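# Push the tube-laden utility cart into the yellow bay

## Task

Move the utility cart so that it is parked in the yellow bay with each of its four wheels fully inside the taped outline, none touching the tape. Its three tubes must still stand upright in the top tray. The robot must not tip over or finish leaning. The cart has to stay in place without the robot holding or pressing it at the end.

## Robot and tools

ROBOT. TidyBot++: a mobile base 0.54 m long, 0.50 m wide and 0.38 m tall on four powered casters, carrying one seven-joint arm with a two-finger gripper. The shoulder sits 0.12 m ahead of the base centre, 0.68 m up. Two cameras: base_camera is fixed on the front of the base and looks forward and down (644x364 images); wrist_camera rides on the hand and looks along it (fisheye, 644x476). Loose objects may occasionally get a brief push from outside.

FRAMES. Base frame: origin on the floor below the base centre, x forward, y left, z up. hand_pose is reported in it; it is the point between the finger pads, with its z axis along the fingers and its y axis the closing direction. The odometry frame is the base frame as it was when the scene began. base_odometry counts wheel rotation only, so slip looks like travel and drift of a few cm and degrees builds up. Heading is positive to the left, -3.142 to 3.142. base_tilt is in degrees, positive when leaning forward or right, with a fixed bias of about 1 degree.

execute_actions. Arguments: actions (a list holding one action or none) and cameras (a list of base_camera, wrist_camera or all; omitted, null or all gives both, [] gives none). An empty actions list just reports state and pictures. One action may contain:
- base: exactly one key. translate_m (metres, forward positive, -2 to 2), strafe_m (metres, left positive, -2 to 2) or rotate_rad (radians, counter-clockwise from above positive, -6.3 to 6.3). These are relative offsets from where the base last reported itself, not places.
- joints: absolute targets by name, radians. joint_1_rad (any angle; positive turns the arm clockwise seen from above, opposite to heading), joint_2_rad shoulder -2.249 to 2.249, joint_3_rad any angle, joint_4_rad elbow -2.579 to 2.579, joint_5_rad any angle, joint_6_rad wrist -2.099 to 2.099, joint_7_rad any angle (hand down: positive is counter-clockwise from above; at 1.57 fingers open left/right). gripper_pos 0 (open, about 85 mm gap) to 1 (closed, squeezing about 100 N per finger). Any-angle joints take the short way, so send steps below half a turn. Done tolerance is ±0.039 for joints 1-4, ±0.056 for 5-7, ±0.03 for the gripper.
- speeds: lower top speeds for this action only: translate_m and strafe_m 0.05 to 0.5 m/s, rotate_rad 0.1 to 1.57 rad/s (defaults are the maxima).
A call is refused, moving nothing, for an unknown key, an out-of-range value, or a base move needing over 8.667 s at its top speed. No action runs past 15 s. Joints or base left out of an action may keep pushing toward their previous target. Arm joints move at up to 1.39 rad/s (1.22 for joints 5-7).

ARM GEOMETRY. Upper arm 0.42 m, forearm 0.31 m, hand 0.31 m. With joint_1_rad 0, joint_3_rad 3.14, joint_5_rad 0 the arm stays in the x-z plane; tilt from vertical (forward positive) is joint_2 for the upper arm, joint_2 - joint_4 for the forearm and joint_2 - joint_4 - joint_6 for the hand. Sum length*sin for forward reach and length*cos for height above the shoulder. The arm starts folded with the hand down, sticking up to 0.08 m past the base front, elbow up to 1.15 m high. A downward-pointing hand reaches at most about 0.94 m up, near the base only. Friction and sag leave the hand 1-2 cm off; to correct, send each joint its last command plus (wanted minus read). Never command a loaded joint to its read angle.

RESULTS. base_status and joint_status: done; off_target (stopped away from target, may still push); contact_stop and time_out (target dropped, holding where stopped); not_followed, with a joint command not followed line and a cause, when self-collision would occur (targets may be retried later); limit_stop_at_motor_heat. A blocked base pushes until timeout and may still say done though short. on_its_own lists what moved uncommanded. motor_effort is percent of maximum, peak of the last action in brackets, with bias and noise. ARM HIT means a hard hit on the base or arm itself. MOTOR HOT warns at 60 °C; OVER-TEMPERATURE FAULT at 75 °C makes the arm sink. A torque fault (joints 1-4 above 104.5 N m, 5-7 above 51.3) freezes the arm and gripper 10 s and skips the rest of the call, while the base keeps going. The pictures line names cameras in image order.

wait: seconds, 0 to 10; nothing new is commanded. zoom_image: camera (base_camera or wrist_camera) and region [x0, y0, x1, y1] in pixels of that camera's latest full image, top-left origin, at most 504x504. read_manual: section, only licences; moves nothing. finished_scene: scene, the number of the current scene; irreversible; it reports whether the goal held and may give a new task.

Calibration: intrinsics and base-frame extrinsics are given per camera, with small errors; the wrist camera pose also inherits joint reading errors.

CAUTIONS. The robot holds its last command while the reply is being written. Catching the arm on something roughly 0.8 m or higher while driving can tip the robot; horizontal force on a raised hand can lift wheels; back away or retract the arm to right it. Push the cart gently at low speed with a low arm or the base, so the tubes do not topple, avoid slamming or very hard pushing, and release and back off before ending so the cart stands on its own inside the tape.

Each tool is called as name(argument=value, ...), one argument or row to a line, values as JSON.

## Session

execute_actions(
  actions=[
    {"joints":{"joint_6_rad":-0.2}},
  ],
)

Scene clock: 1.10 s.
base_odometry: x=+0.000 y=+0.000 heading=+0.000 (m, m, rad; odometry frame)
base_tilt: forward=+0.2 right=-0.1 (deg)
base_status: not commanded
joint_positions: joint_1_rad=-0.051 joint_2_rad=-0.384 joint_3_rad=+3.100 joint_4_rad=-2.532 joint_5_rad=+0.002 joint_6_rad=-0.204 joint_7_rad=+1.595 gripper_pos=+0.000
joint_status: all done
motor_effort: joint_1_rad=+0(0) joint_2_rad=-3(4) joint_3_rad=+1(0) joint_4_rad=+16(16) joint_5_rad=+0(1) joint_6_rad=+5(6) joint_7_rad=+0(0) (%)
hand_pose: x=+0.4440 y=+0.0304 z=+0.6810 quat_wxyz=(-0.005, +0.921, +0.056, +0.385) (m; base frame)
pictures: base_camera, wrist_camera
camera_calibration (this result's frames):
wrist_camera: T_world_to_cam=[[0.115665, -0.989785, 0.0833501, -0.0811821], [-0.678651, -0.140021, -0.720991, 0.856078], [0.725297, 0.0268278, -0.687914, 0.280156], [0, 0, 0, 1]] pos_world=[0.387172, 0.0320001, 0.816714]
Images, in order (width x height): base_camera 644x364, wrist_camera 644x476.

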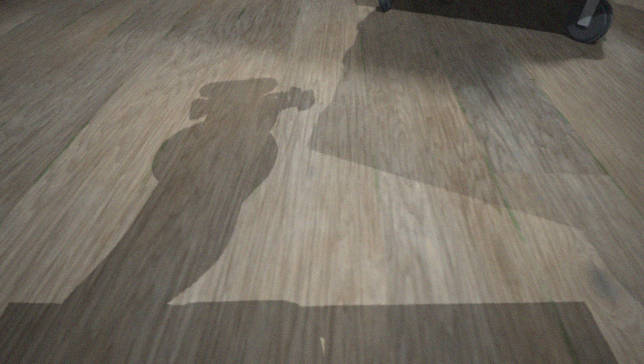

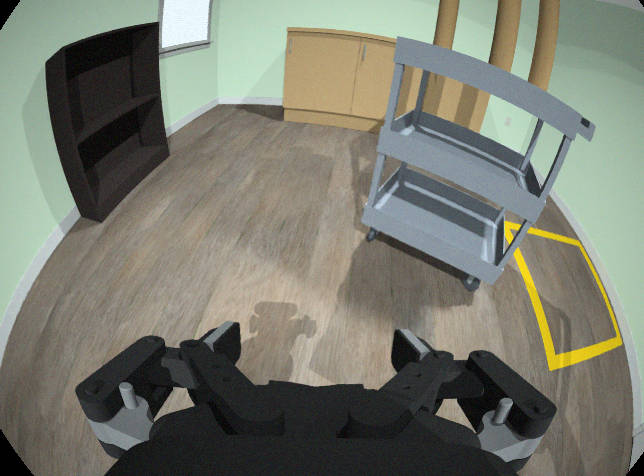

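execute_actions(
  actions=[
    {"base":{"rotate_rad":-0.45},"joints":{"joint_1_rad":-0.03,"joint_3_rad":3.14,"joint_2_rad":0.9,"joint_4_rad":-1.9,"joint_6_rad":1.23}},
  ],
  cameras=[],
)

execute_actions(
  actions=[
    {"base":{"strafe_m":-0.18}},
  ],
  cameras=[],
)

execute_actions(
  actions=[
    {"base":{"translate_m":0.15}},
  ],
)

Scene clock: 9.33 s.
base_odometry: x=+0.000 y=+0.000 heading=-0.450 (m, m, rad; odometry frame)
base_tilt: forward=+0.2 right=-0.1 (deg)
base_status: done
joint_positions: joint_1_rad=-0.048 joint_2_rad=+0.888 joint_3_rad=+3.123 joint_4_rad=-1.920 joint_5_rad=+0.002 joint_6_rad=+1.204 joint_7_rad=+1.595 gripper_pos=+0.000
joint_status: all done
motor_effort: joint_1_rad=+0(3) joint_2_rad=-36(38) joint_3_rad=-1(2) joint_4_rad=+10(17) joint_5_rad=+0(1) joint_6_rad=+8(7) joint_7_rad=+0(0) (%)
hand_pose: x=+0.8578 y=+0.0466 z=+0.6402 quat_wxyz=(-0.018, +0.718, +0.026, +0.695) (m; base frame)
pictures: none
No camera images: the call's "cameras" was empty. Leave "cameras" out to get every camera's image.

Scene clock: 10.90 s.
base_odometry: x=-0.078 y=-0.162 heading=-0.450 (m, m, rad; odometry frame)
base_tilt: forward=+0.2 right=-0.1 (deg)
base_status: done
joint_positions: joint_1_rad=-0.027 joint_2_rad=+0.888 joint_3_rad=+3.134 joint_4_rad=-1.920 joint_5_rad=+0.002 joint_6_rad=+1.204 joint_7_rad=+1.595 gripper_pos=+0.000
joint_status: not commanded
motor_effort: joint_1_rad=+0(4) joint_2_rad=-36(37) joint_3_rad=+0(2) joint_4_rad=+10(10) joint_5_rad=+1(0) joint_6_rad=+8(8) joint_7_rad=+0(0) (%)
hand_pose: x=+0.8590 y=+0.0257 z=+0.6402 quat_wxyz=(-0.005, +0.718, +0.019, +0.695) (m; base frame)
pictures: none
No camera images: the call's "cameras" was empty. Leave "cameras" out to get every camera's image.

Scene clock: 12.37 s.
base_odometry: x=+0.057 y=-0.228 heading=-0.450 (m, m, rad; odometry frame)
base_tilt: forward=+0.2 right=-0.1 (deg)
base_status: done
joint_positions: joint_1_rad=-0.027 joint_2_rad=+0.888 joint_3_rad=+3.134 joint_4_rad=-1.912 joint_5_rad=+0.002 joint_6_rad=+1.205 joint_7_rad=+1.595 gripper_pos=+0.000
joint_status: not commanded
motor_effort: joint_1_rad=+0(1) joint_2_rad=-36(37) joint_3_rad=-1(1) joint_4_rad=+10(11) joint_5_rad=+0(0) joint_6_rad=+7(8) joint_7_rad=+1(0) (%)
hand_pose: x=+0.8613 y=+0.0257 z=+0.6432 quat_wxyz=(-0.005, +0.716, +0.019, +0.698) (m; base frame)
pictures: base_camera, wrist_camera
camera_calibration (this result's frames):
wrist_camera: T_world_to_cam=[[0.00642956, -0.998122, 0.0609168, -0.0222323], [-0.00334492, -0.0609392, -0.998136, 0.706014], [0.999974, 0.00621382, -0.00373045, -0.724527], [0, 0, 0, 1]] pos_world=[0.727012, 0.0253354, 0.703349]
Images, in order (width x height): base_camera 644x364, wrist_camera 644x476.

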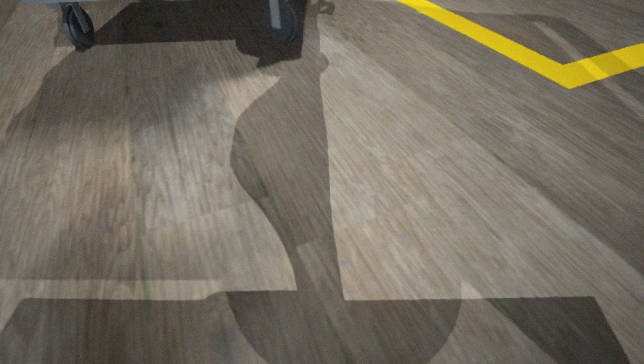

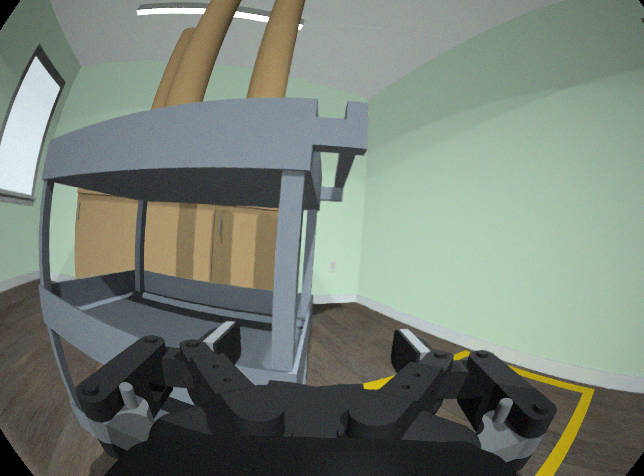

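execute_actions(
  actions=[
    {"base":{"translate_m":0.18},"joints":{"joint_1_rad":-0.085,"joint_7_rad":1.53},"speeds":{"translate_m":0.1}},
  ],
  cameras=["wrist_camera"],
)

execute_actions(
  actions=[
    {"joints":{"gripper_pos":1}},
  ],
  cameras=[],
)

execute_actions(
  actions=[
    {"base":{"rotate_rad":-0.85},"speeds":{"rotate_rad":0.12}},
  ],
)

execute_actions(
  actions=[
    {"base":{"translate_m":0.38},"speeds":{"translate_m":0.12}},
  ],
)

Scene clock: 17.60 s.
base_odometry: x=+0.219 y=-0.306 heading=-0.451 (m, m, rad; odometry frame)
base_tilt: forward=+0.2 right=-0.1 (deg)
base_status: done
joint_positions: joint_1_rad=-0.079 joint_2_rad=+0.888 joint_3_rad=+3.134 joint_4_rad=-1.912 joint_5_rad=+0.002 joint_6_rad=+1.205 joint_7_rad=+1.568 gripper_pos=+0.000
joint_status: all done
motor_effort: joint_1_rad=+0(2) joint_2_rad=-36(38) joint_3_rad=-1(2) joint_4_rad=+10(12) joint_5_rad=+1(0) joint_6_rad=+8(8) joint_7_rad=-1(0) (%)
hand_pose: x=+0.8593 y=+0.0638 z=+0.6436 quat_wxyz=(-0.032, +0.715, +0.027, +0.698) (m; base frame)
pictures: wrist_camera
camera_calibration (this result's frames):
wrist_camera: T_world_to_cam=[[0.0570547, -0.997801, 0.0337283, -0.0102464], [-0.00163362, -0.0338766, -0.999425, 0.706305], [0.99837, 0.0569668, -0.00356285, -0.724663], [0, 0, 0, 1]] pos_world=[0.72522, 0.0549851, 0.703662]
Images, in order (width x height): wrist_camera 644x476.

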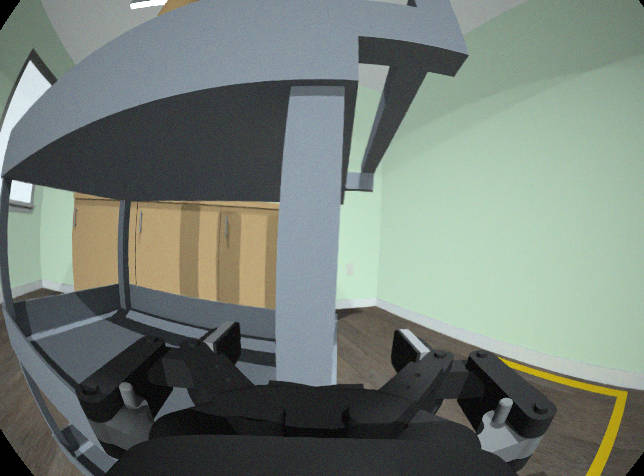

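Scene clock: 18.70 s.
base_odometry: x=+0.219 y=-0.306 heading=-0.451 (m, m, rad; odometry frame)
base_tilt: forward=+0.2 right=-0.1 (deg)
base_status: not commanded
joint_positions: joint_1_rad=-0.083 joint_2_rad=+0.888 joint_3_rad=+3.134 joint_4_rad=-1.912 joint_5_rad=+0.001 joint_6_rad=+1.205 joint_7_rad=+1.568 gripper_pos=+0.734
joint_status: gripper_pos off_target (ended at +0.734, target +1.000)
motor_effort: joint_1_rad=+0(5) joint_2_rad=-36(37) joint_3_rad=+0(3) joint_4_rad=+10(11) joint_5_rad=+3(5) joint_6_rad=+8(9) joint_7_rad=+0(0) (%)
hand_pose: x=+0.8590 y=+0.0673 z=+0.6436 quat_wxyz=(-0.034, +0.715, +0.029, +0.698) (m; base frame)
pictures: none
No camera images: the call's "cameras" was empty. Leave "cameras" out to get every camera's image.

Scene clock: 26.67 s.
base_odometry: x=+0.219 y=-0.306 heading=-1.299 (m, m, rad; odometry frame)
base_tilt: forward=+0.2 right=-0.1 (deg)
base_status: done
joint_positions: joint_1_rad=-0.119 joint_2_rad=+0.891 joint_3_rad=+3.113 joint_4_rad=-1.908 joint_5_rad=+0.045 joint_6_rad=+1.206 joint_7_rad=+1.568 gripper_pos=+0.739
joint_status: not commanded
motor_effort: joint_1_rad=+3(18) joint_2_rad=-36(38) joint_3_rad=+1(11) joint_4_rad=+8(16) joint_5_rad=-3(19) joint_6_rad=+8(10) joint_7_rad=+0(3) (%)
hand_pose: x=+0.8535 y=+0.1168 z=+0.6437 quat_wxyz=(-0.066, +0.712, +0.060, +0.696) (m; base frame)
pictures: base_camera, wrist_camera
camera_calibration (this result's frames):
wrist_camera: T_world_to_cam=[[0.150952, -0.988035, 0.0316157, -0.0369382], [0.00374532, -0.0314103, -0.9995, 0.703355], [0.988534, 0.150995, -0.00104094, -0.726102], [0, 0, 0, 1]] pos_world=[0.720718, 0.0952339, 0.703415]
Images, in order (width x height): base_camera 644x364, wrist_camera 644x476.

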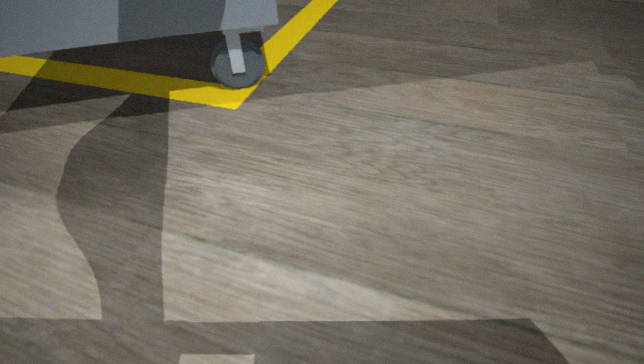

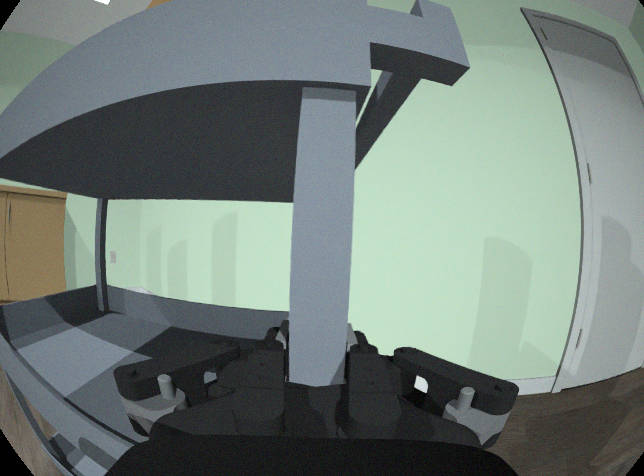

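Scene clock: 30.43 s.
base_odometry: x=+0.321 y=-0.673 heading=-1.299 (m, m, rad; odometry frame)
base_tilt: forward=+0.2 right=-0.1 (deg)
base_status: done
joint_positions: joint_1_rad=-0.066 joint_2_rad=+0.898 joint_3_rad=+3.145 joint_4_rad=-1.904 joint_5_rad=-0.010 joint_6_rad=+1.220 joint_7_rad=+1.565 gripper_pos=+0.739
joint_status: not commanded
motor_effort: joint_1_rad=-5(7) joint_2_rad=-37(39) joint_3_rad=-4(5) joint_4_rad=+10(17) joint_5_rad=+5(10) joint_6_rad=+10(11) joint_7_rad=+0(1) (%)
hand_pose: x=+0.8626 y=+0.0457 z=+0.6440 quat_wxyz=(-0.021, +0.711, +0.017, +0.703) (m; base frame)
pictures: base_camera, wrist_camera
camera_calibration (this result's frames):
wrist_camera: T_world_to_cam=[[0.0258787, -0.999067, 0.0345836, -0.00214372], [0.0100482, -0.0343334, -0.99936, 0.695993], [0.999615, 0.0262097, 0.00915035, -0.734805], [0, 0, 0, 1]] pos_world=[0.727584, 0.0410131, 0.702345]
Images, in order (width x height): base_camera 644x364, wrist_camera 644x476.

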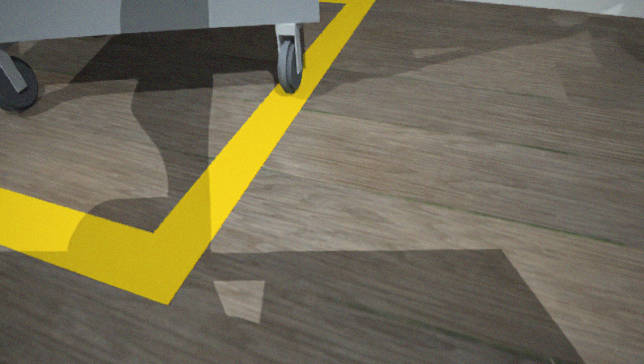

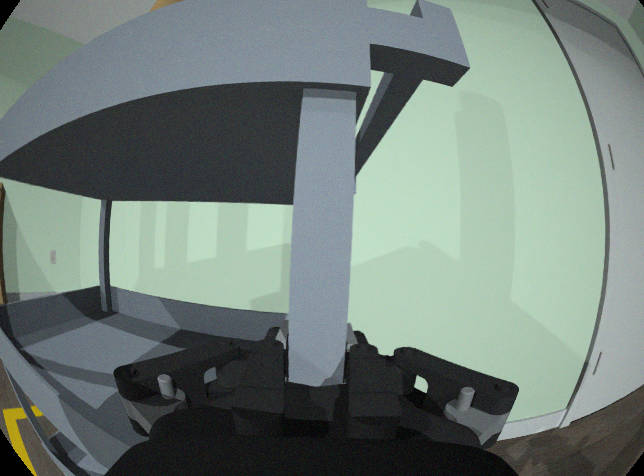

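execute_actions(
  actions=[
    {"base":{"translate_m":0.1},"speeds":{"translate_m":0.1}},
  ],
  cameras=[],
)

execute_actions(
  actions=[
    {"base":{"strafe_m":0.2},"speeds":{"strafe_m":0.08}},
  ],
  cameras=[],
)

execute_actions(
  actions=[
    {"joints":{"gripper_pos":0}},
  ],
  cameras=[],
)

execute_actions(
  actions=[
    {"base":{"translate_m":-0.25}},
  ],
)

execute_actions(
  actions=[
    {"base":{"strafe_m":0.5},"joints":{"joint_6_rad":0.5}},
  ],
)

Scene clock: 35.77 s.
base_odometry: x=+0.347 y=-0.769 heading=-1.300 (m, m, rad; odometry frame)
base_tilt: forward=+0.2 right=-0.1 (deg)
base_status: done
joint_positions: joint_1_rad=-0.063 joint_2_rad=+0.897 joint_3_rad=+3.147 joint_4_rad=-1.907 joint_5_rad=-0.010 joint_6_rad=+1.222 joint_7_rad=+1.565 gripper_pos=+0.739
joint_status: not commanded
motor_effort: joint_1_rad=-5(8) joint_2_rad=-38(40) joint_3_rad=-3(6) joint_4_rad=+10(16) joint_5_rad=+4(5) joint_6_rad=+10(11) joint_7_rad=+1(1) (%)
hand_pose: x=+0.8621 y=+0.0428 z=+0.6441 quat_wxyz=(-0.020, +0.711, +0.016, +0.703) (m; base frame)
pictures: none
No camera images: the call's "cameras" was empty. Leave "cameras" out to get every camera's image.

Scene clock: 38.80 s.
base_odometry: x=+0.540 y=-0.716 heading=-1.300 (m, m, rad; odometry frame)
base_tilt: forward=+0.2 right=-0.1 (deg)
base_status: done
joint_positions: joint_1_rad=-0.004 joint_2_rad=+0.898 joint_3_rad=+3.188 joint_4_rad=-1.908 joint_5_rad=-0.080 joint_6_rad=+1.222 joint_7_rad=+1.560 gripper_pos=+0.739
joint_status: not commanded
motor_effort: joint_1_rad=-13(19) joint_2_rad=-39(40) joint_3_rad=-8(11) joint_4_rad=+10(15) joint_5_rad=+14(16) joint_6_rad=+11(12) joint_7_rad=+1(1) (%)
hand_pose: x=+0.8616 y=-0.0423 z=+0.6437 quat_wxyz=(+0.035, +0.710, -0.036, +0.702) (m; base frame)
pictures: none
No camera images: the call's "cameras" was empty. Leave "cameras" out to get every camera's image.

Scene clock: 39.97 s.
base_odometry: x=+0.540 y=-0.716 heading=-1.300 (m, m, rad; odometry frame)
base_tilt: forward=+0.2 right=-0.1 (deg)
base_status: not commanded
joint_positions: joint_1_rad=-0.049 joint_2_rad=+0.898 joint_3_rad=+3.169 joint_4_rad=-1.908 joint_5_rad=-0.034 joint_6_rad=+1.222 joint_7_rad=+1.560 gripper_pos=+0.000
joint_status: all done
motor_effort: joint_1_rad=-4(14) joint_2_rad=-34(39) joint_3_rad=-3(8) joint_4_rad=+9(10) joint_5_rad=+2(14) joint_6_rad=+7(10) joint_7_rad=+0(1) (%)
hand_pose: x=+0.8629 y=+0.0147 z=+0.6433 quat_wxyz=(+0.000, +0.711, +0.000, +0.703) (m; base frame)
pictures: none
No camera images: the call's "cameras" was empty. Leave "cameras" out to get every camera's image.

Scene clock: 41.73 s.
base_odometry: x=+0.473 y=-0.475 heading=-1.300 (m, m, rad; odometry frame)
base_tilt: forward=+0.2 right=-0.1 (deg)
base_status: done
joint_positions: joint_1_rad=-0.072 joint_2_rad=+0.898 joint_3_rad=+3.154 joint_4_rad=-1.908 joint_5_rad=-0.018 joint_6_rad=+1.222 joint_7_rad=+1.560 gripper_pos=+0.000
joint_status: not commanded
motor_effort: joint_1_rad=+0(3) joint_2_rad=-36(37) joint_3_rad=+0(3) joint_4_rad=+10(11) joint_5_rad=+0(2) joint_6_rad=+7(9) joint_7_rad=+0(0) (%)
hand_pose: x=+0.8618 y=+0.0436 z=+0.6433 quat_wxyz=(-0.019, +0.711, +0.014, +0.702) (m; base frame)
pictures: base_camera, wrist_camera
camera_calibration (this result's frames):
wrist_camera: T_world_to_cam=[[0.0191337, -0.999214, 0.0347186, 0.00154294], [0.00889324, -0.0345534, -0.999363, 0.696283], [0.999777, 0.0194303, 0.00822512, -0.733209], [0, 0, 0, 1]] pos_world=[0.726824, 0.0398471, 0.701816]
Images, in order (width x height): base_camera 644x364, wrist_camera 644x476.

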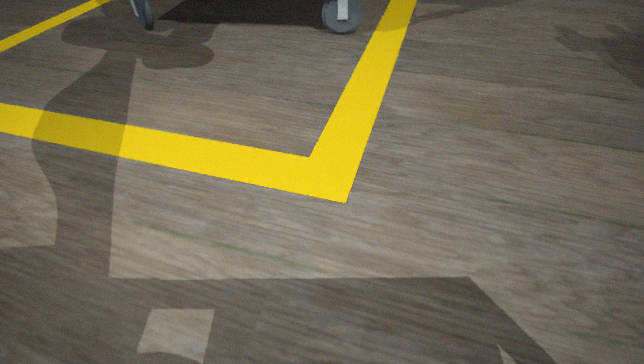

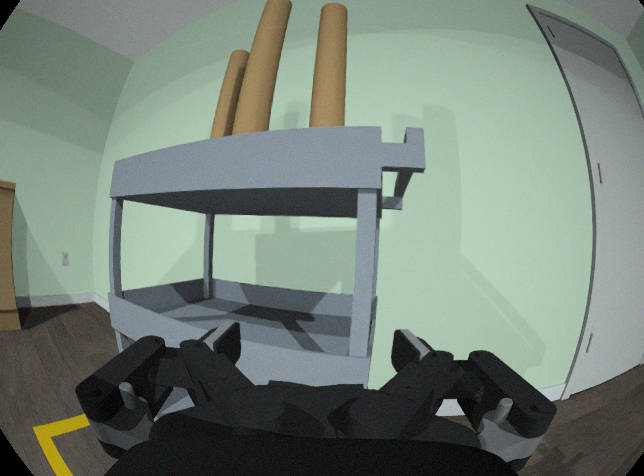

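Scene clock: 44.10 s.
base_odometry: x=+0.955 y=-0.341 heading=-1.300 (m, m, rad; odometry frame)
base_tilt: forward=+0.2 right=-0.1 (deg)
base_status: done
joint_positions: joint_1_rad=-0.088 joint_2_rad=+0.899 joint_3_rad=+3.144 joint_4_rad=-1.907 joint_5_rad=-0.017 joint_6_rad=+0.504 joint_7_rad=+1.560 gripper_pos=+0.000
joint_status: all done
motor_effort: joint_1_rad=-1(5) joint_2_rad=-35(37) joint_3_rad=+0(2) joint_4_rad=+8(11) joint_5_rad=+0(1) joint_6_rad=+6(8) joint_7_rad=+0(0) (%)
hand_pose: x=+0.7813 y=+0.0554 z=+0.4391 quat_wxyz=(-0.018, +0.913, +0.027, +0.407) (m; base frame)
pictures: base_camera, wrist_camera
camera_calibration (this result's frames):
wrist_camera: T_world_to_cam=[[0.0692084, -0.996854, 0.0386235, -0.01898], [-0.649118, -0.074398, -0.757041, 0.903162], [0.757533, 0.0273224, -0.652225, -0.172435], [0, 0, 0, 1]] pos_world=[0.718197, 0.0529844, 0.571997]
Images, in order (width x height): base_camera 644x364, wrist_camera 644x476.

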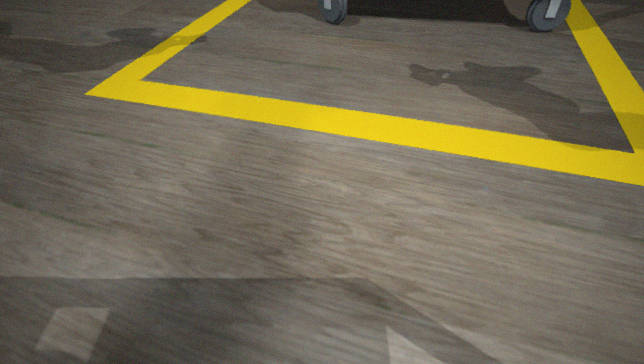

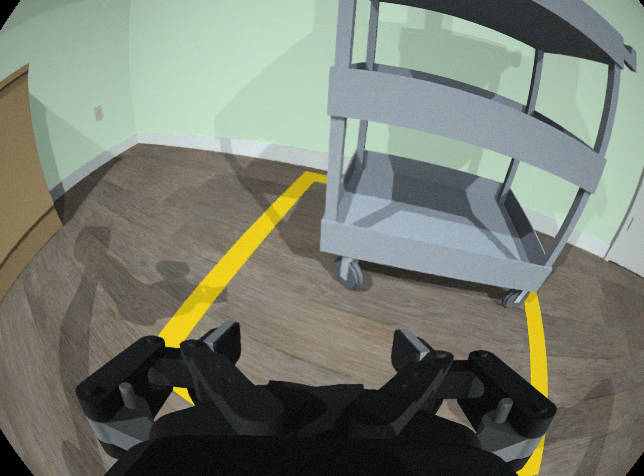

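finished_scene(
  scene=2,
)

The scene is finished: the task was done.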